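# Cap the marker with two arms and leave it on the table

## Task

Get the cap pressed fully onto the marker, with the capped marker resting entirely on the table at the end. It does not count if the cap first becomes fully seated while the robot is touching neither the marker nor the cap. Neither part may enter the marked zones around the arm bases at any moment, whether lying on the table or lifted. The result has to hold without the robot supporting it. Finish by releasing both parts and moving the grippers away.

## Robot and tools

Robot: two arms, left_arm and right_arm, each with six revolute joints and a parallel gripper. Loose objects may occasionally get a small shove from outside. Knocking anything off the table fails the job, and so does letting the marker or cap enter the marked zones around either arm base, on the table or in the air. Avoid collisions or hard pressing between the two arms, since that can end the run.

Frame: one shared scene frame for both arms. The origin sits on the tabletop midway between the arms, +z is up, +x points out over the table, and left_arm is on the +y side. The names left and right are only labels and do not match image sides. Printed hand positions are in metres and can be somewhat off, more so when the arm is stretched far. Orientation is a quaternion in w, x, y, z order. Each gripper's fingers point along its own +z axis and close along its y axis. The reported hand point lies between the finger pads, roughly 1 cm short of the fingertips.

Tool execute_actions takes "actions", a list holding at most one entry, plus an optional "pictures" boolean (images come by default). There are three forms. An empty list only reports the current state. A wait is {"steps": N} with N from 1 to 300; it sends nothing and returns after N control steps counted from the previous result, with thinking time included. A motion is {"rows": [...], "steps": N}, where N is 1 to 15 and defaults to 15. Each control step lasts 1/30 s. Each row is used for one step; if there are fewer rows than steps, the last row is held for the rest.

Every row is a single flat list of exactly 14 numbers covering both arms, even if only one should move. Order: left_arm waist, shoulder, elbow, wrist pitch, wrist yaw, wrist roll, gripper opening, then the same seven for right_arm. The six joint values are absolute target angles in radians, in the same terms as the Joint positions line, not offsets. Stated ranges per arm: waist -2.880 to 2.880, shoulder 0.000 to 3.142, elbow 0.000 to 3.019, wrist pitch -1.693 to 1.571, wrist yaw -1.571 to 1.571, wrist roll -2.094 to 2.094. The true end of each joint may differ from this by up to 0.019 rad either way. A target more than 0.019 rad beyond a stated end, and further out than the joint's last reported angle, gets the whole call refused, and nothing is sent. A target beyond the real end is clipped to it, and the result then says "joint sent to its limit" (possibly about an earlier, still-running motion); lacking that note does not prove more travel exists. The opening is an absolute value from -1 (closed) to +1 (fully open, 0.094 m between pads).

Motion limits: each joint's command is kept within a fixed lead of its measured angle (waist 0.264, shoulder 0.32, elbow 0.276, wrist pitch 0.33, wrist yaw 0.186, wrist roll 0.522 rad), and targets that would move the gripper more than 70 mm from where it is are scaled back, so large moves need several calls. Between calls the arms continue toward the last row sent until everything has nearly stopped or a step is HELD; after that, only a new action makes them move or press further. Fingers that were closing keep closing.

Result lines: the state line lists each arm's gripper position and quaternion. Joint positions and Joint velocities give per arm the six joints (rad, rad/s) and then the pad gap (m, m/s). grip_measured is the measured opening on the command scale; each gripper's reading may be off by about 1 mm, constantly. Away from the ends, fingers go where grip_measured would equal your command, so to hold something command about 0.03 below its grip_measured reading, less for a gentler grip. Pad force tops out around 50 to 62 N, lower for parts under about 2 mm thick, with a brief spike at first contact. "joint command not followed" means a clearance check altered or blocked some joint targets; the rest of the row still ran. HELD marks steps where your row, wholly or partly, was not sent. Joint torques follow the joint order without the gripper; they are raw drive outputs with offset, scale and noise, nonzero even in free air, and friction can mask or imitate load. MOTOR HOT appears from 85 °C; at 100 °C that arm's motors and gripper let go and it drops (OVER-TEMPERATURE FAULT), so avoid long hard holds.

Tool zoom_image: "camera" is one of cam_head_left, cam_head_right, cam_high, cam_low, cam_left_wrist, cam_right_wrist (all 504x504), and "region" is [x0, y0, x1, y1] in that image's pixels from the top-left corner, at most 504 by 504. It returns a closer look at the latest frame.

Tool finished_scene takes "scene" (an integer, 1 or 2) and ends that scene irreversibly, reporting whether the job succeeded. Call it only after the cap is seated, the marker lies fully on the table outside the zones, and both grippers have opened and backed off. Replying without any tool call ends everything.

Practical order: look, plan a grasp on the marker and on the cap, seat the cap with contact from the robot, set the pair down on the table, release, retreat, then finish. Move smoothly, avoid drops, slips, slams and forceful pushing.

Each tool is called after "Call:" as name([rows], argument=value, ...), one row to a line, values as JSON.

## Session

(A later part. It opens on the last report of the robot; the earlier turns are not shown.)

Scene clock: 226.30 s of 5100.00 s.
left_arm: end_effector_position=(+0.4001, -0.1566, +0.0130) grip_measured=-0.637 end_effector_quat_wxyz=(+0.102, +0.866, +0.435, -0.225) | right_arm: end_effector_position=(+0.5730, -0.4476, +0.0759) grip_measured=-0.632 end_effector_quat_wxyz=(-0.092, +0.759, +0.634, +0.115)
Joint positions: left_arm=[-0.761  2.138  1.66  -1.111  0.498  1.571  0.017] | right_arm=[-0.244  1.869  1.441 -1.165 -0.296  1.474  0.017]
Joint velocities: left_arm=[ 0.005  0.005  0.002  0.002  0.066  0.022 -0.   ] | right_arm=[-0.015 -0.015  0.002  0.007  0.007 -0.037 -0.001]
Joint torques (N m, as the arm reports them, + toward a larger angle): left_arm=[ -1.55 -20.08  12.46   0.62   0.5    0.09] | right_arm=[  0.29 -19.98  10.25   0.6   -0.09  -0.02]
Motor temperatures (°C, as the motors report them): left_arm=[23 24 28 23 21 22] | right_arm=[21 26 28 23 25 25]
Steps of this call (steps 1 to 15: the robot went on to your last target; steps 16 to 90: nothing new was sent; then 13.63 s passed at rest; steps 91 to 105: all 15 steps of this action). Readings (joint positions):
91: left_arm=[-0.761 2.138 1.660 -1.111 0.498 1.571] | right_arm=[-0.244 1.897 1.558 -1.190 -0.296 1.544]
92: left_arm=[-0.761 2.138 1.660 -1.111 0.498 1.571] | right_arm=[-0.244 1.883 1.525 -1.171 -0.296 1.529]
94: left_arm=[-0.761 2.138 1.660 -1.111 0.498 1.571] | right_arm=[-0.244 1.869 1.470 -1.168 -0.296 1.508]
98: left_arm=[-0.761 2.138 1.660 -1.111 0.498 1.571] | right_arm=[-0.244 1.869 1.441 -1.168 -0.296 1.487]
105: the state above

Call:
execute_actions([
  {"rows":[[-0.775,2.0,1.66,-1.095,0.499,1.58,-0.67,-0.1,1.8,1.35,-1.1,-0.296,1.46,-0.66]],"steps":15},
], pictures=false)

Call:
execute_actions([
  {"rows":[[-0.68,1.85,1.42,-0.8,0.39,1.05,-0.67,0.05,1.78,1.27,-1.035,-0.296,1.46,-0.66]],"steps":15},
], pictures=false)

Call:
execute_actions([
  {"rows":[[-0.607,1.74,1.17,-0.5,0.2855,0.56,-0.67,0.15,1.78,1.27,-1.035,-0.296,1.46,-0.66]],"steps":15},
], pictures=false)

Call:
execute_actions([
  {"steps":15},
])

Scene clock: 238.17 s of 5100.00 s.
left_arm: end_effector_position=(+0.4049, -0.1602, +0.0990) grip_measured=-0.637 end_effector_quat_wxyz=(+0.162, +0.872, +0.419, -0.194) | right_arm: end_effector_position=(+0.5594, -0.3585, +0.0678) grip_measured=-0.632 end_effector_quat_wxyz=(-0.100, +0.704, +0.694, +0.110)
Joint positions: left_arm=[-0.761  1.985  1.645 -1.11   0.498  1.571  0.017] | right_arm=[-0.084  1.824  1.35  -1.115 -0.298  1.47   0.017]
Joint velocities: left_arm=[-0.005  0.103  0.007  0.012 -0.066  0.051 -0.   ] | right_arm=[-0.19   0.005  0.002  0.012  0.081 -0.051 -0.   ]
Joint torques (N m, as the arm reports them, + toward a larger angle): left_arm=[ -1.79 -18.2   10.94   0.78   0.52   0.07] | right_arm=[  0.38 -20.77   9.34   0.56  -0.01  -0.05]
Motor temperatures (°C, as the motors report them): left_arm=[23 24 28 23 21 22] | right_arm=[21 26 27 23 25 25]
Steps of this call (steps 1 to 15: the robot went on to your last target; steps 16 to 90: nothing new was sent; then 8.37 s passed at rest; steps 91 to 105: all 15 steps of this action). Readings (joint positions):
91: left_arm=[-0.761 2.132 1.659 -1.111 0.498 1.571] | right_arm=[-0.237 1.864 1.429 -1.152 -0.293 1.471]
92: left_arm=[-0.761 2.123 1.652 -1.110 0.498 1.571] | right_arm=[-0.225 1.853 1.407 -1.134 -0.292 1.471]
94: left_arm=[-0.761 2.093 1.645 -1.110 0.498 1.571] | right_arm=[-0.178 1.833 1.367 -1.123 -0.292 1.471]
98: left_arm=[-0.761 2.022 1.645 -1.110 0.498 1.571] | right_arm=[-0.080 1.824 1.350 -1.119 -0.297 1.471]
105: the state above

Scene clock: 238.67 s of 5100.00 s.
left_arm: end_effector_position=(+0.4359, -0.0946, +0.0779) grip_measured=-0.637 end_effector_quat_wxyz=(+0.185, +0.726, +0.645, -0.149) | right_arm: end_effector_position=(+0.5378, -0.2819, +0.0526) grip_measured=-0.632 end_effector_quat_wxyz=(-0.105, +0.650, +0.745, +0.105)
Joint positions: left_arm=[-0.671  1.87   1.405 -0.82   0.39   1.078  0.017] | right_arm=[ 0.064  1.799  1.269 -1.051 -0.298  1.47   0.017]
Joint velocities: left_arm=[-0.005 -0.005 -0.022  0.007  0.022 -0.125 -0.   ] | right_arm=[-0.19  -0.005 -0.017 -0.002 -0.037 -0.022 -0.   ]
Joint torques (N m, as the arm reports them, + toward a larger angle): left_arm=[ -1.07 -18.95  10.72   1.34   0.4   -0.14] | right_arm=[ -0.07 -19.74   9.13   0.55   0.     0.02]
Motor temperatures (°C, as the motors report them): left_arm=[23 24 28 23 21 22] | right_arm=[21 26 27 23 25 25]
Steps of this call (steps 1 to 15: all 15 steps of this action). Readings (joint positions):
1: left_arm=[-0.758 1.971 1.605 -1.035 0.449 1.485] | right_arm=[-0.081 1.820 1.339 -1.098 -0.294 1.470]
2: left_arm=[-0.755 1.940 1.536 -0.939 0.413 1.399] | right_arm=[-0.073 1.811 1.318 -1.074 -0.292 1.470]
4: left_arm=[-0.733 1.894 1.437 -0.867 0.395 1.277] | right_arm=[-0.028 1.800 1.285 -1.059 -0.292 1.470]
8: left_arm=[-0.683 1.874 1.405 -0.831 0.390 1.148] | right_arm=[0.068 1.799 1.269 -1.054 -0.297 1.470]
15: the state above

Scene clock: 239.17 s of 5100.00 s.
left_arm: end_effector_position=(+0.4418, -0.0330, +0.0602) grip_measured=-0.637 end_effector_quat_wxyz=(+0.227, +0.521, +0.813, -0.128) | right_arm: end_effector_position=(+0.5291, -0.2353, +0.0525) grip_measured=-0.632 end_effector_quat_wxyz=(-0.109, +0.614, +0.775, +0.099)
Joint positions: left_arm=[-0.605  1.752  1.154 -0.524  0.286  0.587  0.017] | right_arm=[ 0.159  1.799  1.269 -1.051 -0.296  1.47   0.017]
Joint velocities: left_arm=[-0.005  0.005  0.002 -0.007  0.007 -0.11  -0.001] | right_arm=[-0.054  0.005 -0.007  0.002 -0.007  0.022 -0.001]
Joint torques (N m, as the arm reports them, + toward a larger angle): left_arm=[ -0.58 -16.09  10.54   1.74   0.27  -0.13] | right_arm=[  1.29 -19.52   8.98   0.81  -0.04   0.  ]
Motor temperatures (°C, as the motors report them): left_arm=[23 24 28 23 21 22] | right_arm=[21 26 27 23 25 25]
Steps of this call (steps 1 to 15: all 15 steps of this action). Readings (joint positions):
1: left_arm=[-0.670 1.855 1.366 -0.743 0.341 0.992] | right_arm=[0.065 1.799 1.269 -1.051 -0.295 1.470]
2: left_arm=[-0.667 1.824 1.299 -0.642 0.308 0.906] | right_arm=[0.069 1.799 1.269 -1.051 -0.293 1.470]
4: left_arm=[-0.647 1.773 1.194 -0.568 0.291 0.785] | right_arm=[0.097 1.799 1.269 -1.051 -0.293 1.470]
8: left_arm=[-0.610 1.753 1.154 -0.537 0.286 0.657] | right_arm=[0.157 1.799 1.269 -1.051 -0.296 1.470]
15: the state above

Scene clock: 239.67 s of 5100.00 s.
left_arm: end_effector_position=(+0.4418, -0.0330, +0.0602) grip_measured=-0.637 end_effector_quat_wxyz=(+0.226, +0.514, +0.817, -0.130) | right_arm: end_effector_position=(+0.5296, -0.2375, +0.0525) grip_measured=-0.632 end_effector_quat_wxyz=(-0.109, +0.616, +0.774, +0.099)
Joint positions: left_arm=[-0.605  1.752  1.154 -0.524  0.286  0.57   0.017] | right_arm=[ 0.155  1.799  1.269 -1.051 -0.296  1.47   0.017]
Joint velocities: left_arm=[-0.015 -0.005 -0.002 -0.002  0.037 -0.022 -0.001] | right_arm=[-0.024 -0.015 -0.007 -0.017  0.022 -0.081 -0.   ]
Joint torques (N m, as the arm reports them, + toward a larger angle): left_arm=[ -0.58 -15.99  10.63   1.76   0.27  -0.13] | right_arm=[  0.11 -19.74   9.12   0.5   -0.05   0.02]
Motor temperatures (°C, as the motors report them): left_arm=[23 24 28 23 21 22] | right_arm=[21 26 27 23 25 25]
Steps of this call (steps 1 to 15: the robot went on to your last target). Readings (joint positions):
1: left_arm=[-0.605 1.752 1.154 -0.524 0.286 0.584] | right_arm=[0.157 1.799 1.269 -1.051 -0.296 1.470]
2: left_arm=[-0.605 1.752 1.154 -0.524 0.286 0.581] | right_arm=[0.156 1.799 1.269 -1.051 -0.296 1.470]
4: left_arm=[-0.605 1.752 1.154 -0.524 0.286 0.576] | right_arm=[0.155 1.799 1.269 -1.051 -0.296 1.470]
8: left_arm=[-0.605 1.752 1.154 -0.524 0.286 0.572] | right_arm=[0.155 1.799 1.269 -1.051 -0.296 1.470]
15: the state above

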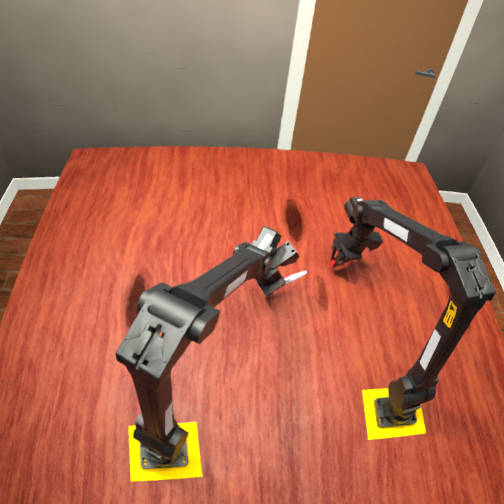

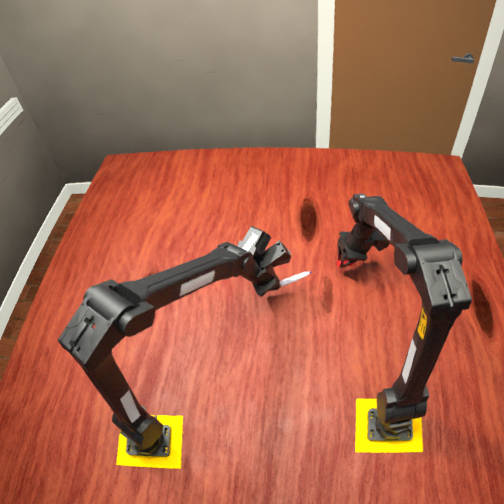

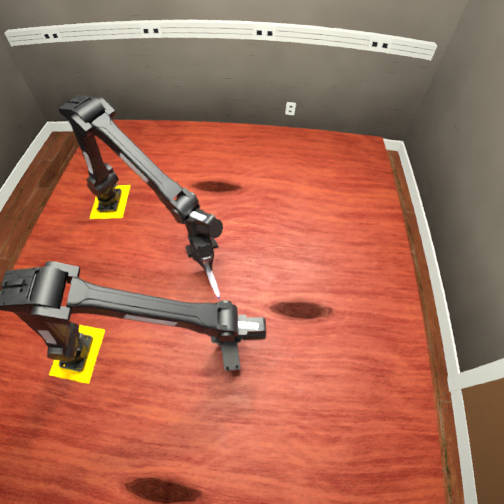

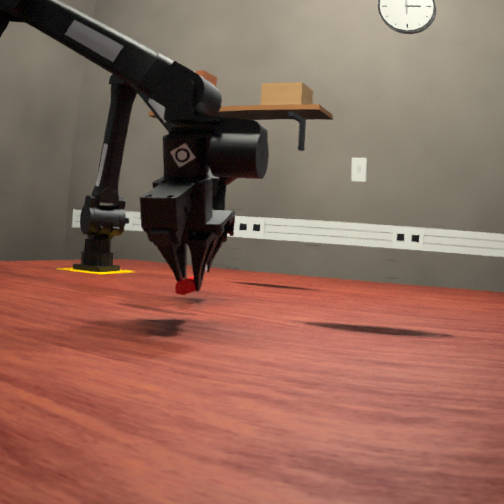

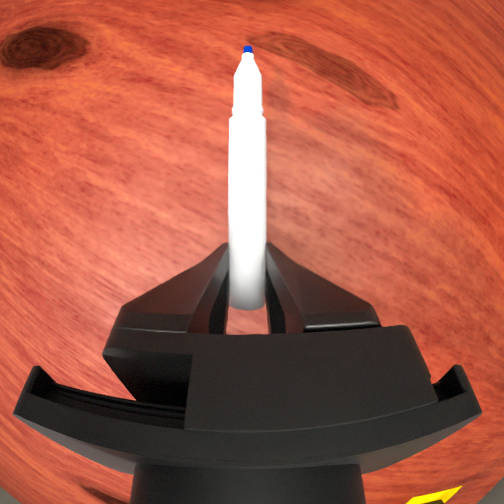

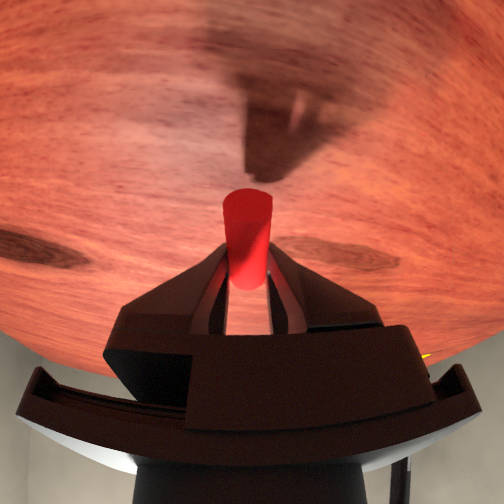

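Call:
execute_actions([
  {"rows":[[-0.607,1.785,1.17,-0.5,0.2855,0.56,-0.67,0.22,1.835,1.27,-1.035,-0.296,1.40,-0.66]],"steps":12},
], pictures=false)

Call:
execute_actions([
  {"rows":[[-0.607,1.785,1.17,-0.5,0.2855,0.56,-0.67,0.28,1.835,1.27,-1.035,-0.296,1.40,-0.66]],"steps":15},
])

Call:
zoom_image(camera="cam_head_left", region=[250,230,350,310])

Scene clock: 253.90 s of 5100.00 s.
left_arm: end_effector_position=(+0.4396, -0.0319, +0.0398) grip_measured=-0.637 end_effector_quat_wxyz=(+0.209, +0.514, +0.822, -0.131) | right_arm: end_effector_position=(+0.5191, -0.2017, +0.0465) grip_measured=-0.632 end_effector_quat_wxyz=(-0.114, +0.565, +0.812, +0.094)
Joint positions: left_arm=[-0.605  1.79   1.154 -0.521  0.286  0.569  0.017] | right_arm=[ 0.229  1.812  1.269 -1.05  -0.295  1.415  0.017]
Joint velocities: left_arm=[-0.005 -0.005  0.002  0.012 -0.007  0.007 -0.001] | right_arm=[-0.015 -0.005  0.002  0.002 -0.022 -0.022 -0.001]
Joint torques (N m, as the arm reports them, + toward a larger angle): left_arm=[ -0.44 -15.59  10.31   1.66   0.27  -0.14] | right_arm=[  0.02 -14.89   8.96   0.54  -0.05  -0.02]
Motor temperatures (°C, as the motors report them): left_arm=[23 24 28 23 21 22] | right_arm=[21 26 27 23 25 25]
Steps of this call (steps 1 to 15: the robot went on to your last target; steps 16 to 90: nothing new was sent; then 10.83 s passed at rest; steps 91 to 102: all 12 steps of this action). Readings (joint positions):
91: left_arm=[-0.605 1.754 1.154 -0.524 0.286 0.569] | right_arm=[0.159 1.799 1.269 -1.051 -0.295 1.460]
92: left_arm=[-0.605 1.757 1.154 -0.522 0.286 0.569] | right_arm=[0.165 1.801 1.269 -1.050 -0.295 1.450]
94: left_arm=[-0.605 1.767 1.154 -0.521 0.286 0.569] | right_arm=[0.187 1.804 1.269 -1.050 -0.295 1.436]
98: left_arm=[-0.605 1.786 1.154 -0.521 0.286 0.569] | right_arm=[0.226 1.811 1.269 -1.050 -0.295 1.421]
102: the state above

Scene clock: 254.40 s of 5100.00 s.
left_arm: end_effector_position=(+0.4396, -0.0319, +0.0398) grip_measured=-0.637 end_effector_quat_wxyz=(+0.209, +0.514, +0.822, -0.131) | right_arm: end_effector_position=(+0.5101, -0.1752, +0.0465) grip_measured=-0.632 end_effector_quat_wxyz=(-0.116, +0.541, +0.828, +0.091)
Joint positions: left_arm=[-0.605  1.79   1.154 -0.521  0.286  0.569  0.017] | right_arm=[ 0.285  1.812  1.269 -1.05  -0.295  1.411  0.017]
Joint velocities: left_arm=[-0.005 -0.024 -0.002 -0.007 -0.007 -0.037 -0.   ] | right_arm=[-0.005  0.005 -0.002 -0.002 -0.095  0.007 -0.   ]
Joint torques (N m, as the arm reports them, + toward a larger angle): left_arm=[ -0.44 -15.43  10.31   1.63   0.27  -0.13] | right_arm=[  0.64 -15.59   8.98   0.39  -0.12  -0.07]
Motor temperatures (°C, as the motors report them): left_arm=[23 24 28 23 21 22] | right_arm=[21 26 27 23 25 25]
Steps of this call (steps 1 to 15: all 15 steps of this action). Readings (joint positions):
1: left_arm=[-0.605 1.790 1.154 -0.521 0.286 0.569] | right_arm=[0.231 1.812 1.269 -1.050 -0.295 1.414]
2: left_arm=[-0.605 1.790 1.154 -0.521 0.286 0.569] | right_arm=[0.235 1.812 1.269 -1.050 -0.295 1.413]
4: left_arm=[-0.605 1.790 1.154 -0.521 0.286 0.569] | right_arm=[0.251 1.812 1.269 -1.050 -0.295 1.413]
8: left_arm=[-0.605 1.790 1.154 -0.521 0.286 0.569] | right_arm=[0.281 1.812 1.269 -1.050 -0.295 1.411]
15: the state above

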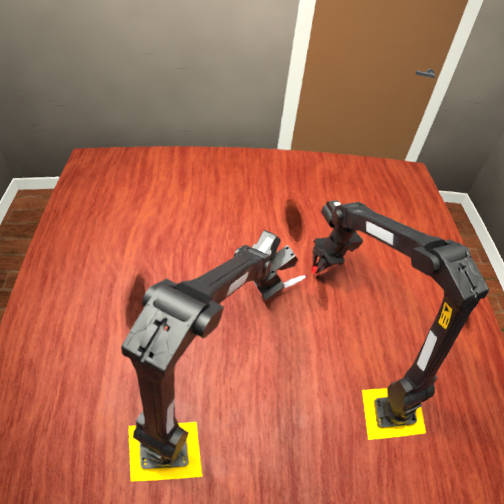

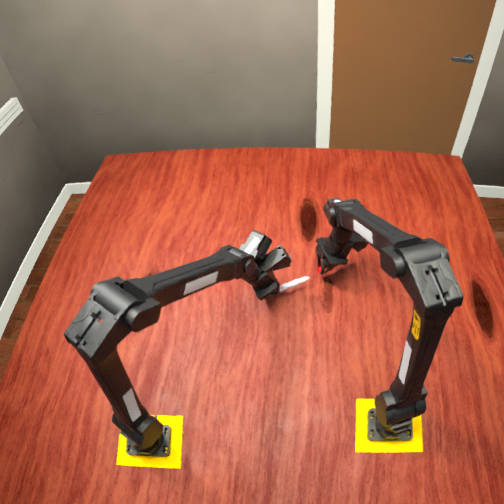

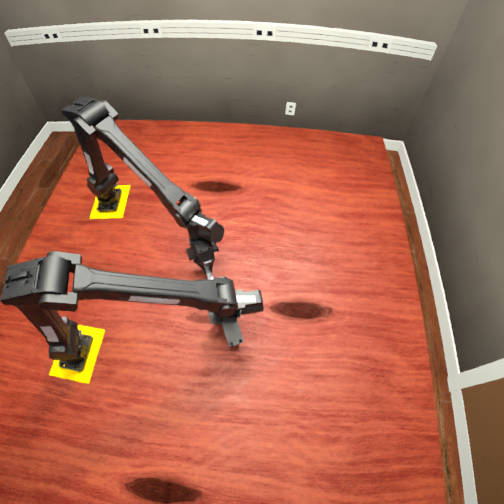

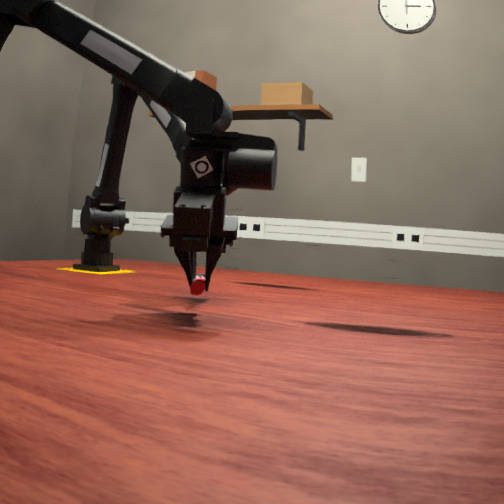

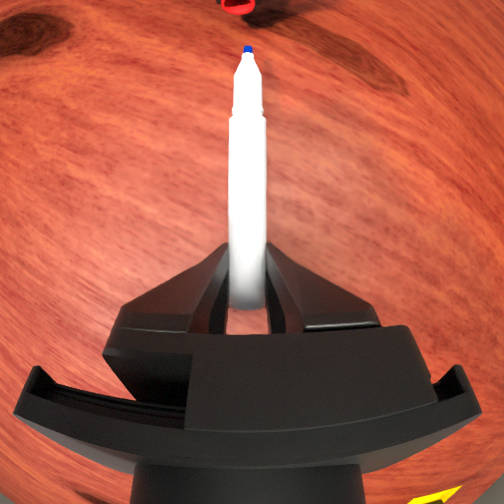

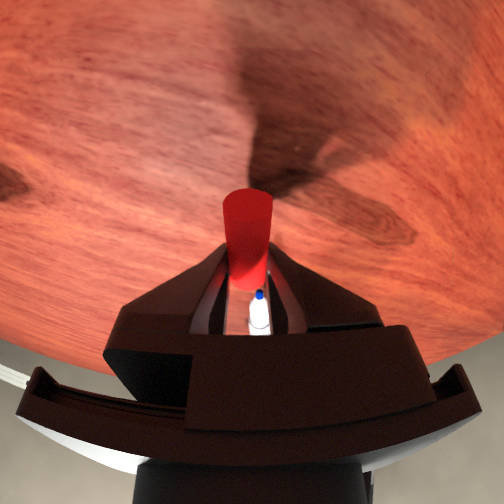

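Region (250, 230, 350, 310) of cam_head_left's 504x504 image, scaled by 5.040, with more detail than that image has; it fills the top 403 rows of this view, and the rest is white.

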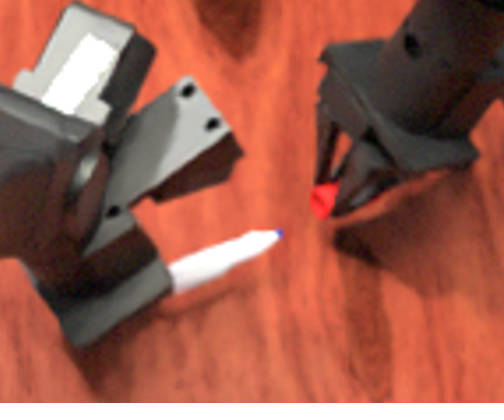

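Call:
execute_actions([
  {"rows":[[-0.607,1.785,1.17,-0.5,0.2855,0.56,-0.67,0.32,1.835,1.27,-1.094,-0.296,1.40,-0.66]],"steps":15},
])

Call:
zoom_image(camera="cam_head_left", region=[270,240,340,300])

Call:
zoom_image(camera="cam_left_wrist", region=[190,0,310,120])

Scene clock: 265.77 s of 5100.00 s.
left_arm: end_effector_position=(+0.4396, -0.0319, +0.0398) grip_measured=-0.637 end_effector_quat_wxyz=(+0.209, +0.514, +0.822, -0.131) | right_arm: end_effector_position=(+0.4967, -0.1605, +0.0467) grip_measured=-0.632 end_effector_quat_wxyz=(-0.127, +0.527, +0.837, +0.078)
Joint positions: left_arm=[-0.605  1.79   1.154 -0.521  0.286  0.569  0.017] | right_arm=[ 0.321  1.812  1.269 -1.08  -0.295  1.41   0.017]
Joint velocities: left_arm=[-0.015 -0.005  0.002 -0.007  0.022 -0.066 -0.001] | right_arm=[ 0.005 -0.024  0.002 -0.012 -0.051  0.007 -0.001]
Joint torques (N m, as the arm reports them, + toward a larger angle): left_arm=[ -0.44 -15.51  10.3    1.61   0.28  -0.14] | right_arm=[  1.35 -15.99   8.77  -0.4   -0.05  -0.02]
Motor temperatures (°C, as the motors report them): left_arm=[23 24 28 23 21 22] | right_arm=[21 26 27 23 25 25]
Steps of this call (steps 1 to 15: the robot went on to your last target; steps 16 to 90: nothing new was sent; then 7.87 s passed at rest; steps 91 to 105: all 15 steps of this action). Readings (joint positions):
91: left_arm=[-0.605 1.790 1.154 -0.521 0.286 0.569] | right_arm=[0.287 1.812 1.269 -1.055 -0.295 1.411]
92: left_arm=[-0.605 1.790 1.154 -0.521 0.286 0.569] | right_arm=[0.289 1.812 1.269 -1.064 -0.295 1.410]
94: left_arm=[-0.605 1.790 1.154 -0.521 0.286 0.569] | right_arm=[0.300 1.812 1.269 -1.075 -0.295 1.410]
98: left_arm=[-0.605 1.790 1.154 -0.521 0.286 0.569] | right_arm=[0.318 1.812 1.269 -1.079 -0.295 1.410]
105: the state above

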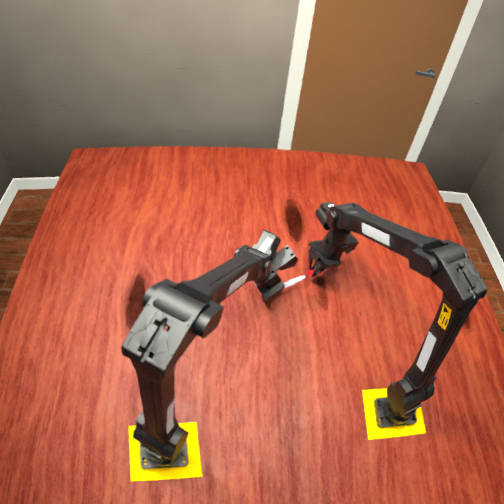

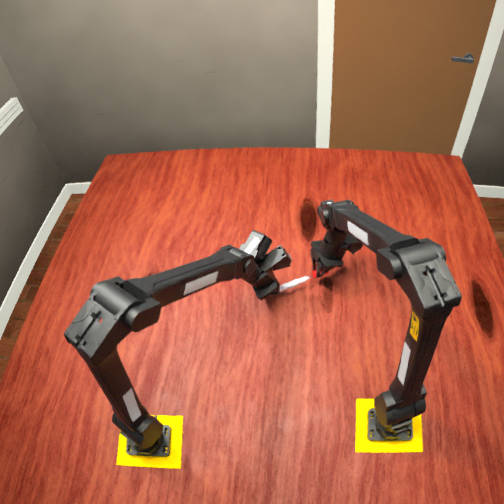

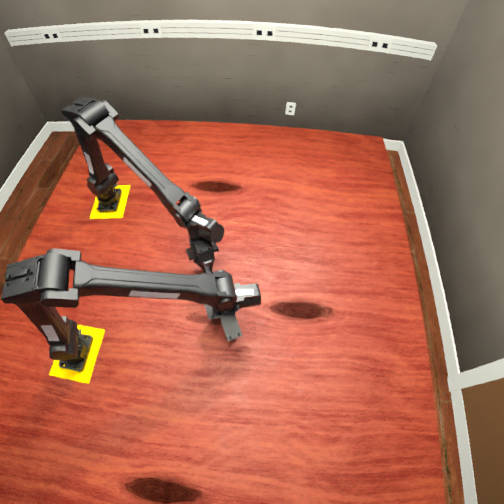

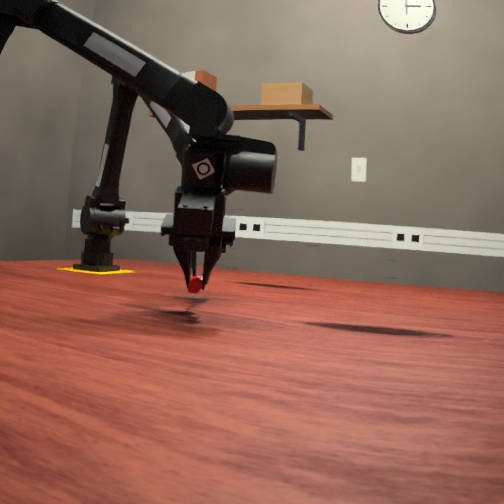

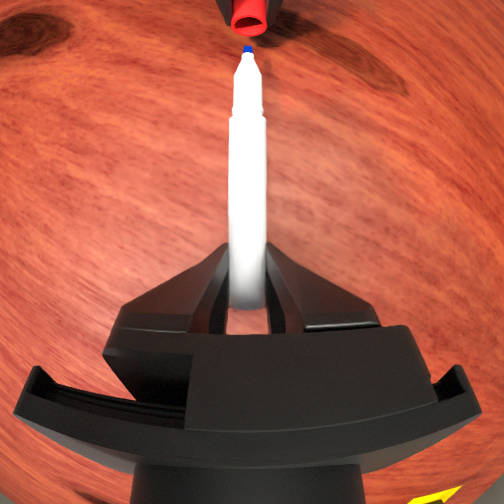

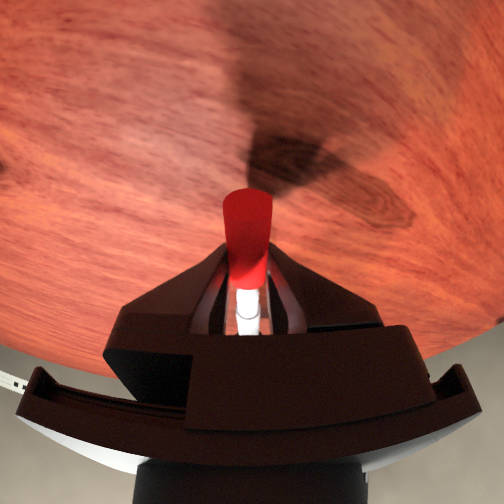

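Region (270, 240, 340, 300) of cam_head_left's 504x504 image, scaled by 7.200, with more detail than that image has; it fills the top 432 rows of this view, and the rest is white.

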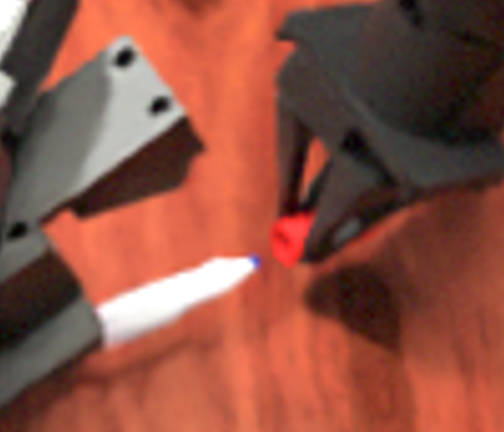

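Region (190, 0, 310, 120) of cam_left_wrist's 504x504 image, scaled by 4.200, with more detail than that image has.

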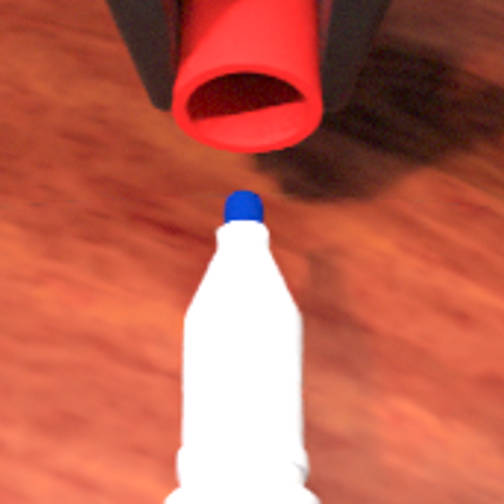

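Call:
execute_actions([
  {"rows":[[-0.607,1.785,1.17,-0.5,0.2855,0.56,-0.67,0.352,1.843,1.27,-1.094,-0.296,1.45,-0.66]],"steps":15},
])

Call:
zoom_image(camera="cam_head_right", region=[270,240,340,300])

Call:
zoom_image(camera="cam_left_wrist", region=[190,0,310,120])

Scene clock: 274.03 s of 5100.00 s.
left_arm: end_effector_position=(+0.4396, -0.0319, +0.0398) grip_measured=-0.637 end_effector_quat_wxyz=(+0.209, +0.514, +0.822, -0.131) | right_arm: end_effector_position=(+0.4903, -0.1470, +0.0438) grip_measured=-0.632 end_effector_quat_wxyz=(-0.131, +0.527, +0.837, +0.071)
Joint positions: left_arm=[-0.605  1.79   1.154 -0.521  0.286  0.569  0.017] | right_arm=[ 0.351  1.818  1.269 -1.08  -0.295  1.438  0.017]
Joint velocities: left_arm=[-0.005 -0.005  0.002 -0.012  0.022 -0.022 -0.   ] | right_arm=[-0.005  0.005 -0.002 -0.027  0.037  0.051 -0.001]
Joint torques (N m, as the arm reports them, + toward a larger angle): left_arm=[ -0.39 -15.61  10.3    1.6    0.28  -0.14] | right_arm=[  0.82 -16.13   8.91  -0.57  -0.09   0.21]
Motor temperatures (°C, as the motors report them): left_arm=[23 24 28 23 21 22] | right_arm=[21 26 27 23 25 25]
Steps of this call (steps 1 to 15: the robot went on to your last target; steps 16 to 90: nothing new was sent; then 4.77 s passed at rest; steps 91 to 105: all 15 steps of this action). Readings (joint positions):
91: left_arm=[-0.605 1.790 1.154 -0.521 0.286 0.569] | right_arm=[0.322 1.812 1.269 -1.080 -0.295 1.415]
92: left_arm=[-0.605 1.790 1.154 -0.521 0.286 0.569] | right_arm=[0.324 1.812 1.269 -1.080 -0.295 1.420]
94: left_arm=[-0.605 1.790 1.154 -0.521 0.286 0.569] | right_arm=[0.334 1.814 1.269 -1.080 -0.295 1.427]
98: left_arm=[-0.605 1.790 1.154 -0.521 0.286 0.569] | right_arm=[0.349 1.817 1.269 -1.080 -0.295 1.434]
105: the state above

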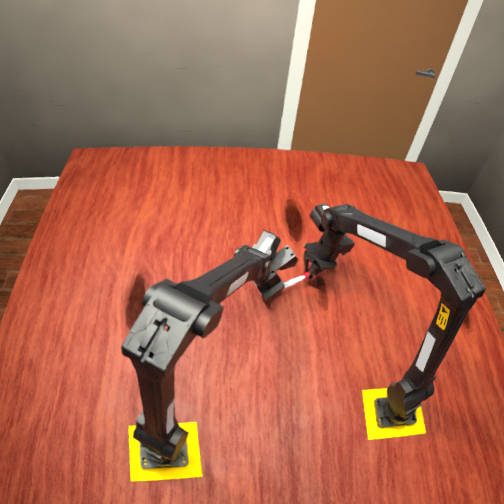

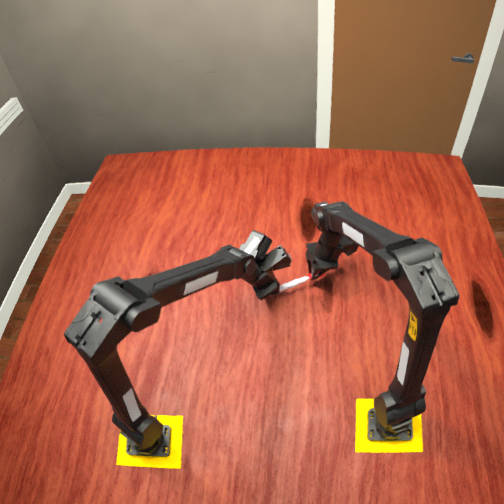

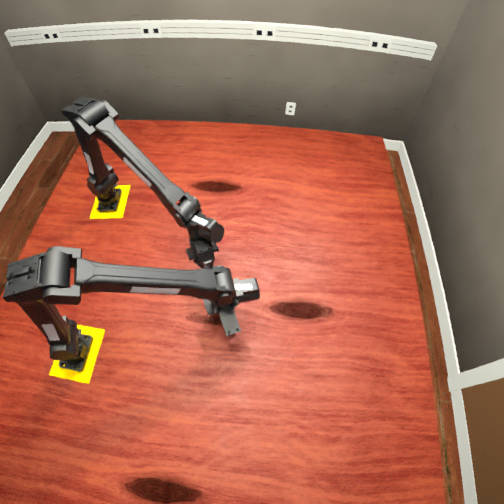

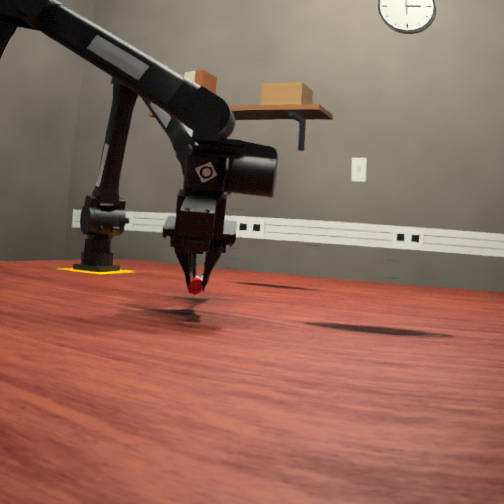

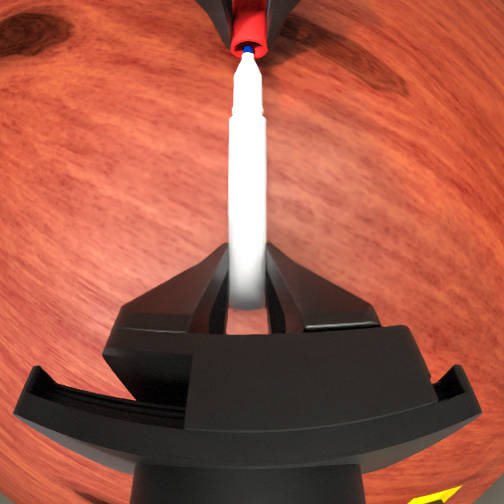

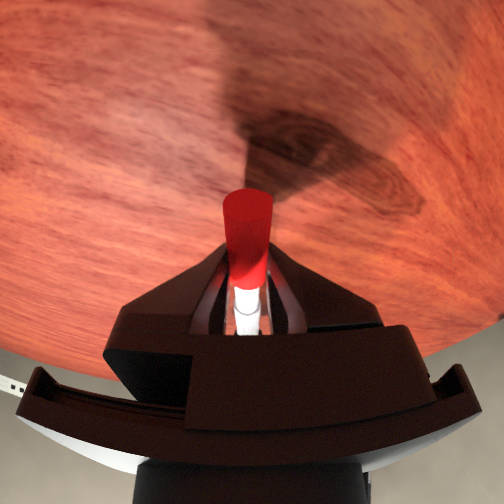

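Region (270, 240, 340, 300) of cam_head_right's 504x504 image, scaled by 7.200, with more detail than that image has; it fills the top 432 rows of this view, and the rest is white.

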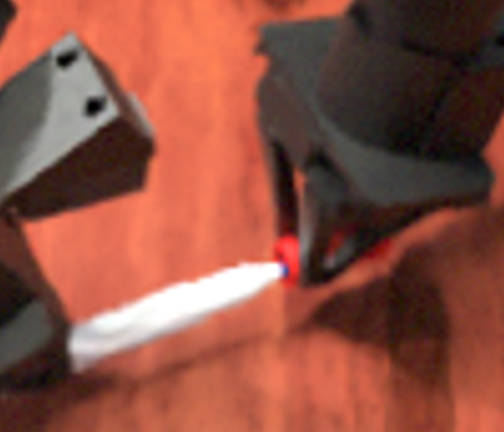

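Region (190, 0, 310, 120) of cam_left_wrist's 504x504 image, scaled by 4.200, with more detail than that image has.

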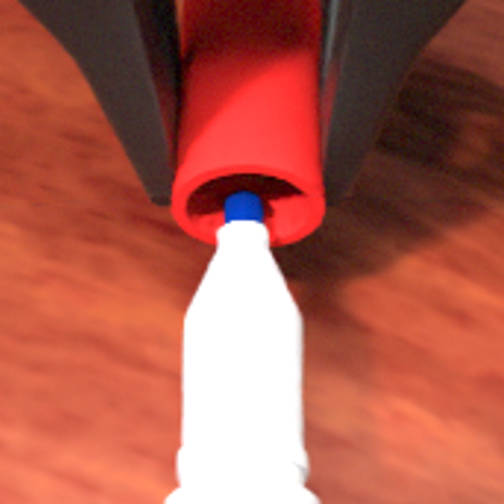

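Call:
execute_actions([
  {"rows":[[-0.607,1.785,1.17,-0.5,0.2855,0.56,-0.67,0.39,1.848,1.27,-1.062,-0.296,1.49,-0.66]],"steps":15},
])

Call:
zoom_image(camera="cam_head_right", region=[270,240,340,300])

Call:
zoom_image(camera="cam_left_wrist", region=[190,20,310,140])

Scene clock: 282.57 s of 5100.00 s.
left_arm: end_effector_position=(+0.4396, -0.0319, +0.0398) grip_measured=-0.637 end_effector_quat_wxyz=(+0.209, +0.514, +0.822, -0.131) | right_arm: end_effector_position=(+0.4822, -0.1289, +0.0411) grip_measured=-0.632 end_effector_quat_wxyz=(-0.135, +0.527, +0.837, +0.065)
Joint positions: left_arm=[-0.605  1.79   1.154 -0.521  0.286  0.569  0.017] | right_arm=[ 0.391  1.824  1.269 -1.076 -0.295  1.478  0.017]
Joint velocities: left_arm=[ 0.005 -0.005  0.007  0.002 -0.051 -0.007 -0.   ] | right_arm=[ 0.005 -0.005 -0.002 -0.002  0.051 -0.022 -0.   ]
Joint torques (N m, as the arm reports them, + toward a larger angle): left_arm=[ -0.46 -15.59  10.26   1.62   0.28  -0.13] | right_arm=[  1.14 -15.63   8.9    0.12  -0.09   0.2 ]
Motor temperatures (°C, as the motors report them): left_arm=[23 24 28 23 21 22] | right_arm=[21 26 26 23 25 25]
Steps of this call (steps 1 to 15: the robot went on to your last target; steps 16 to 90: nothing new was sent; then 5.03 s passed at rest; steps 91 to 105: all 15 steps of this action). Readings (joint positions):
91: left_arm=[-0.605 1.790 1.154 -0.521 0.286 0.569] | right_arm=[0.353 1.818 1.269 -1.079 -0.295 1.446]
92: left_arm=[-0.605 1.790 1.154 -0.521 0.286 0.569] | right_arm=[0.356 1.819 1.269 -1.078 -0.295 1.453]
94: left_arm=[-0.605 1.790 1.154 -0.521 0.286 0.569] | right_arm=[0.368 1.820 1.269 -1.077 -0.295 1.462]
98: left_arm=[-0.605 1.790 1.154 -0.521 0.286 0.569] | right_arm=[0.389 1.822 1.269 -1.076 -0.295 1.472]
105: the state above

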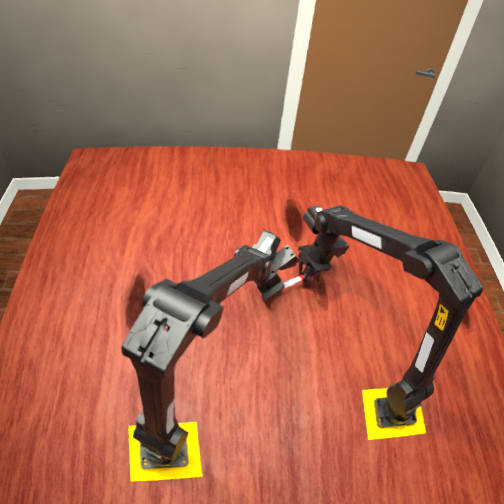

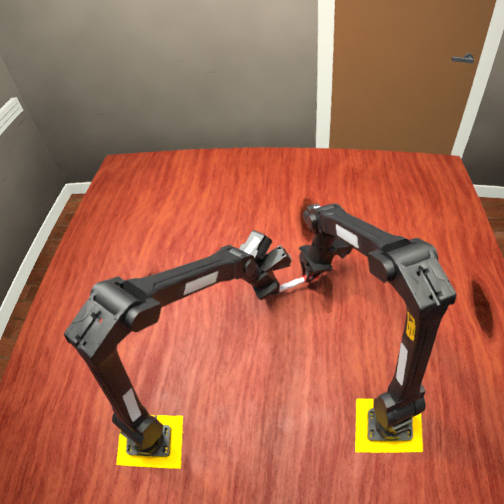

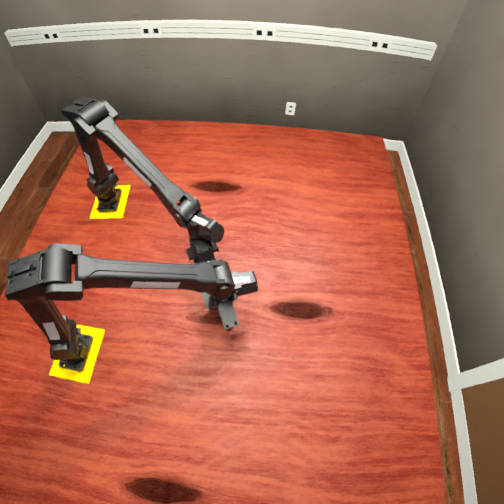

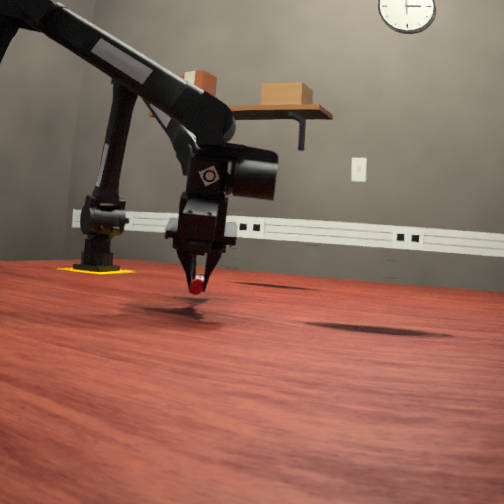

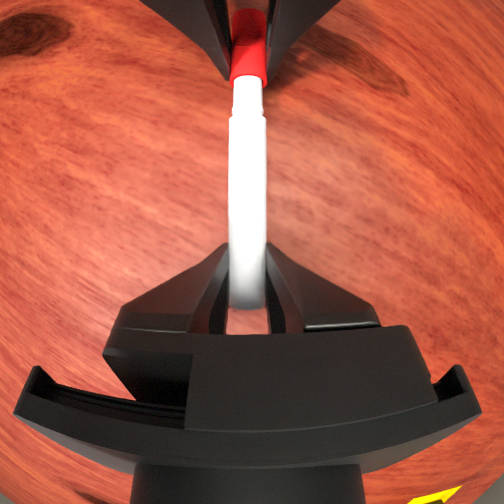

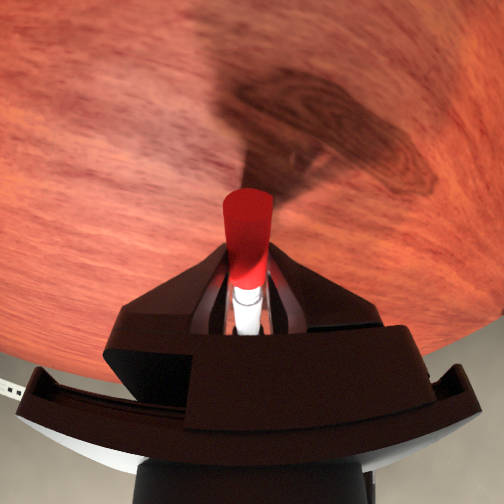

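Region (270, 240, 340, 300) of cam_head_right's 504x504 image, scaled by 7.200, with more detail than that image has; it fills the top 432 rows of this view, and the rest is white.

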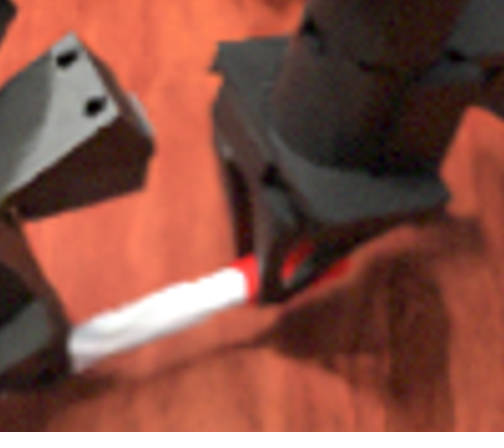

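Region (190, 20, 310, 140) of cam_left_wrist's 504x504 image, scaled by 4.200, with more detail than that image has.

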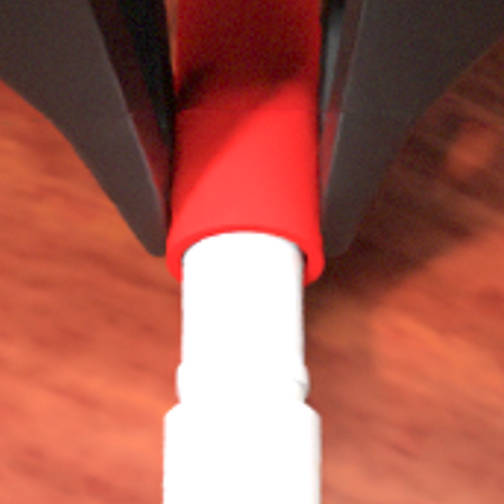

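Going in. About 19 mm more.

Call:
execute_actions([
  {"rows":[[-0.607,1.785,1.17,-0.5,0.2855,0.56,-0.68,0.435,1.83,1.27,-1.056,-0.30,1.525,-0.67]],"steps":15},
])

Call:
zoom_image(camera="cam_left_wrist", region=[190,40,310,160])

Scene clock: 290.83 s of 5100.00 s.
left_arm: end_effector_position=(+0.4399, -0.0315, +0.0397) grip_measured=-0.637 end_effector_quat_wxyz=(+0.209, +0.513, +0.822, -0.130) | right_arm: end_effector_position=(+0.4751, -0.1117, +0.0408) grip_measured=-0.632 end_effector_quat_wxyz=(-0.133, +0.524, +0.839, +0.062)
Joint positions: left_arm=[-0.605  1.79   1.154 -0.521  0.283  0.568  0.017] | right_arm=[ 0.43   1.824  1.269 -1.068 -0.291  1.512  0.017]
Joint velocities: left_arm=[-0.005  0.015  0.012  0.007 -0.022  0.007  0.   ] | right_arm=[-0.005 -0.005 -0.002  0.007  0.037  0.022  0.   ]
Joint torques (N m, as the arm reports them, + toward a larger angle): left_arm=[ -0.38 -15.42  10.28   1.62   0.39  -0.13] | right_arm=[  0.73 -18.49   8.81   0.3   -0.35   0.16]
Motor temperatures (°C, as the motors report them): left_arm=[23 24 28 23 21 22] | right_arm=[21 26 26 23 25 25]
Steps of this call (steps 1 to 15: the robot went on to your last target; steps 16 to 90: nothing new was sent; then 4.77 s passed at rest; steps 91 to 105: all 15 steps of this action). Readings (joint positions):
91: left_arm=[-0.605 1.790 1.154 -0.521 0.286 0.569] | right_arm=[0.394 1.824 1.269 -1.075 -0.295 1.485]
92: left_arm=[-0.605 1.790 1.154 -0.521 0.286 0.569] | right_arm=[0.397 1.824 1.269 -1.074 -0.296 1.491]
94: left_arm=[-0.605 1.790 1.154 -0.521 0.286 0.569] | right_arm=[0.411 1.824 1.269 -1.072 -0.297 1.499]
98: left_arm=[-0.605 1.790 1.154 -0.521 0.283 0.569] | right_arm=[0.431 1.824 1.269 -1.068 -0.290 1.508]
105: the state above

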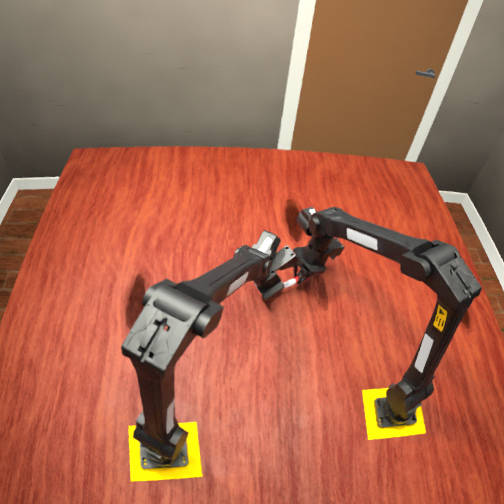

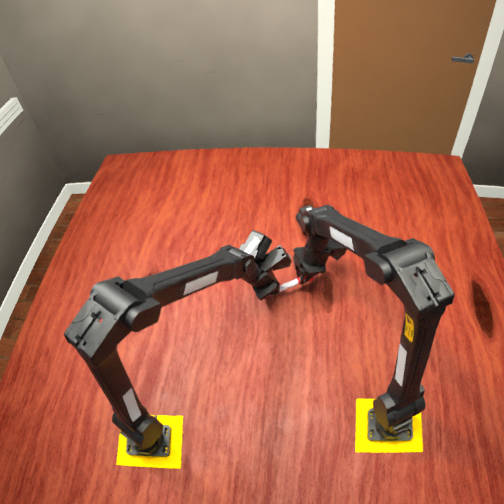

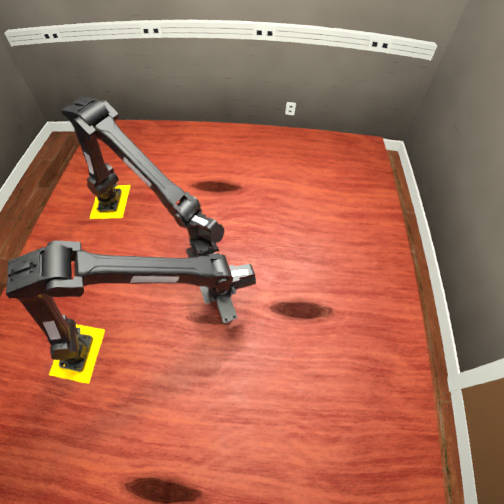

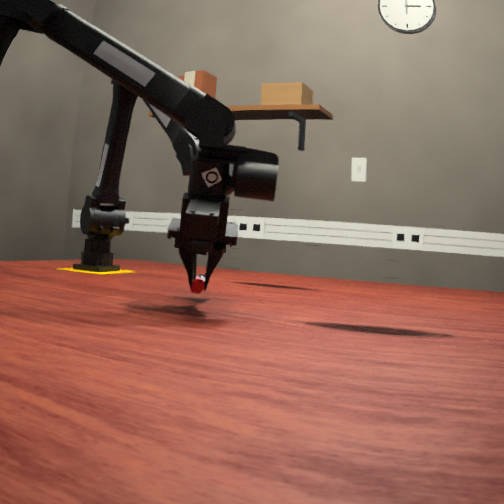

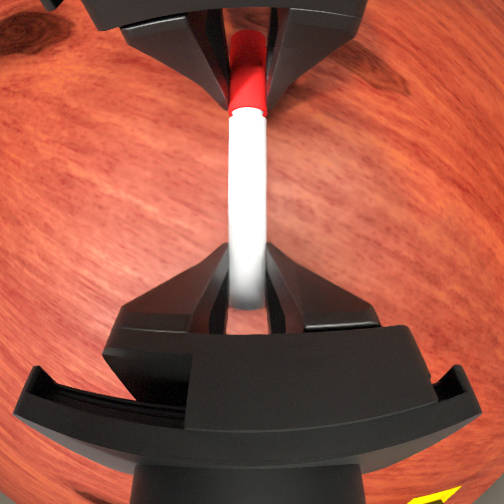

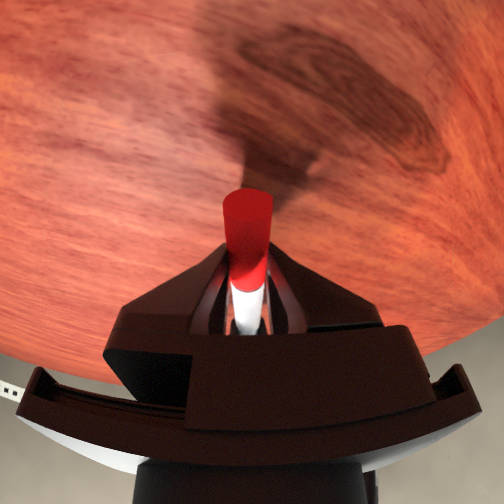

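Region (190, 40, 310, 160) of cam_left_wrist's 504x504 image, scaled by 4.200, with more detail than that image has.

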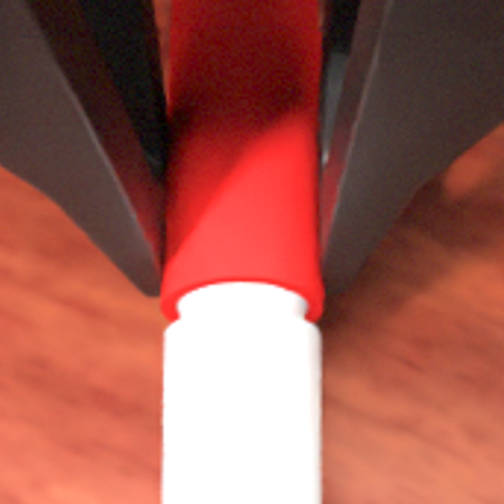

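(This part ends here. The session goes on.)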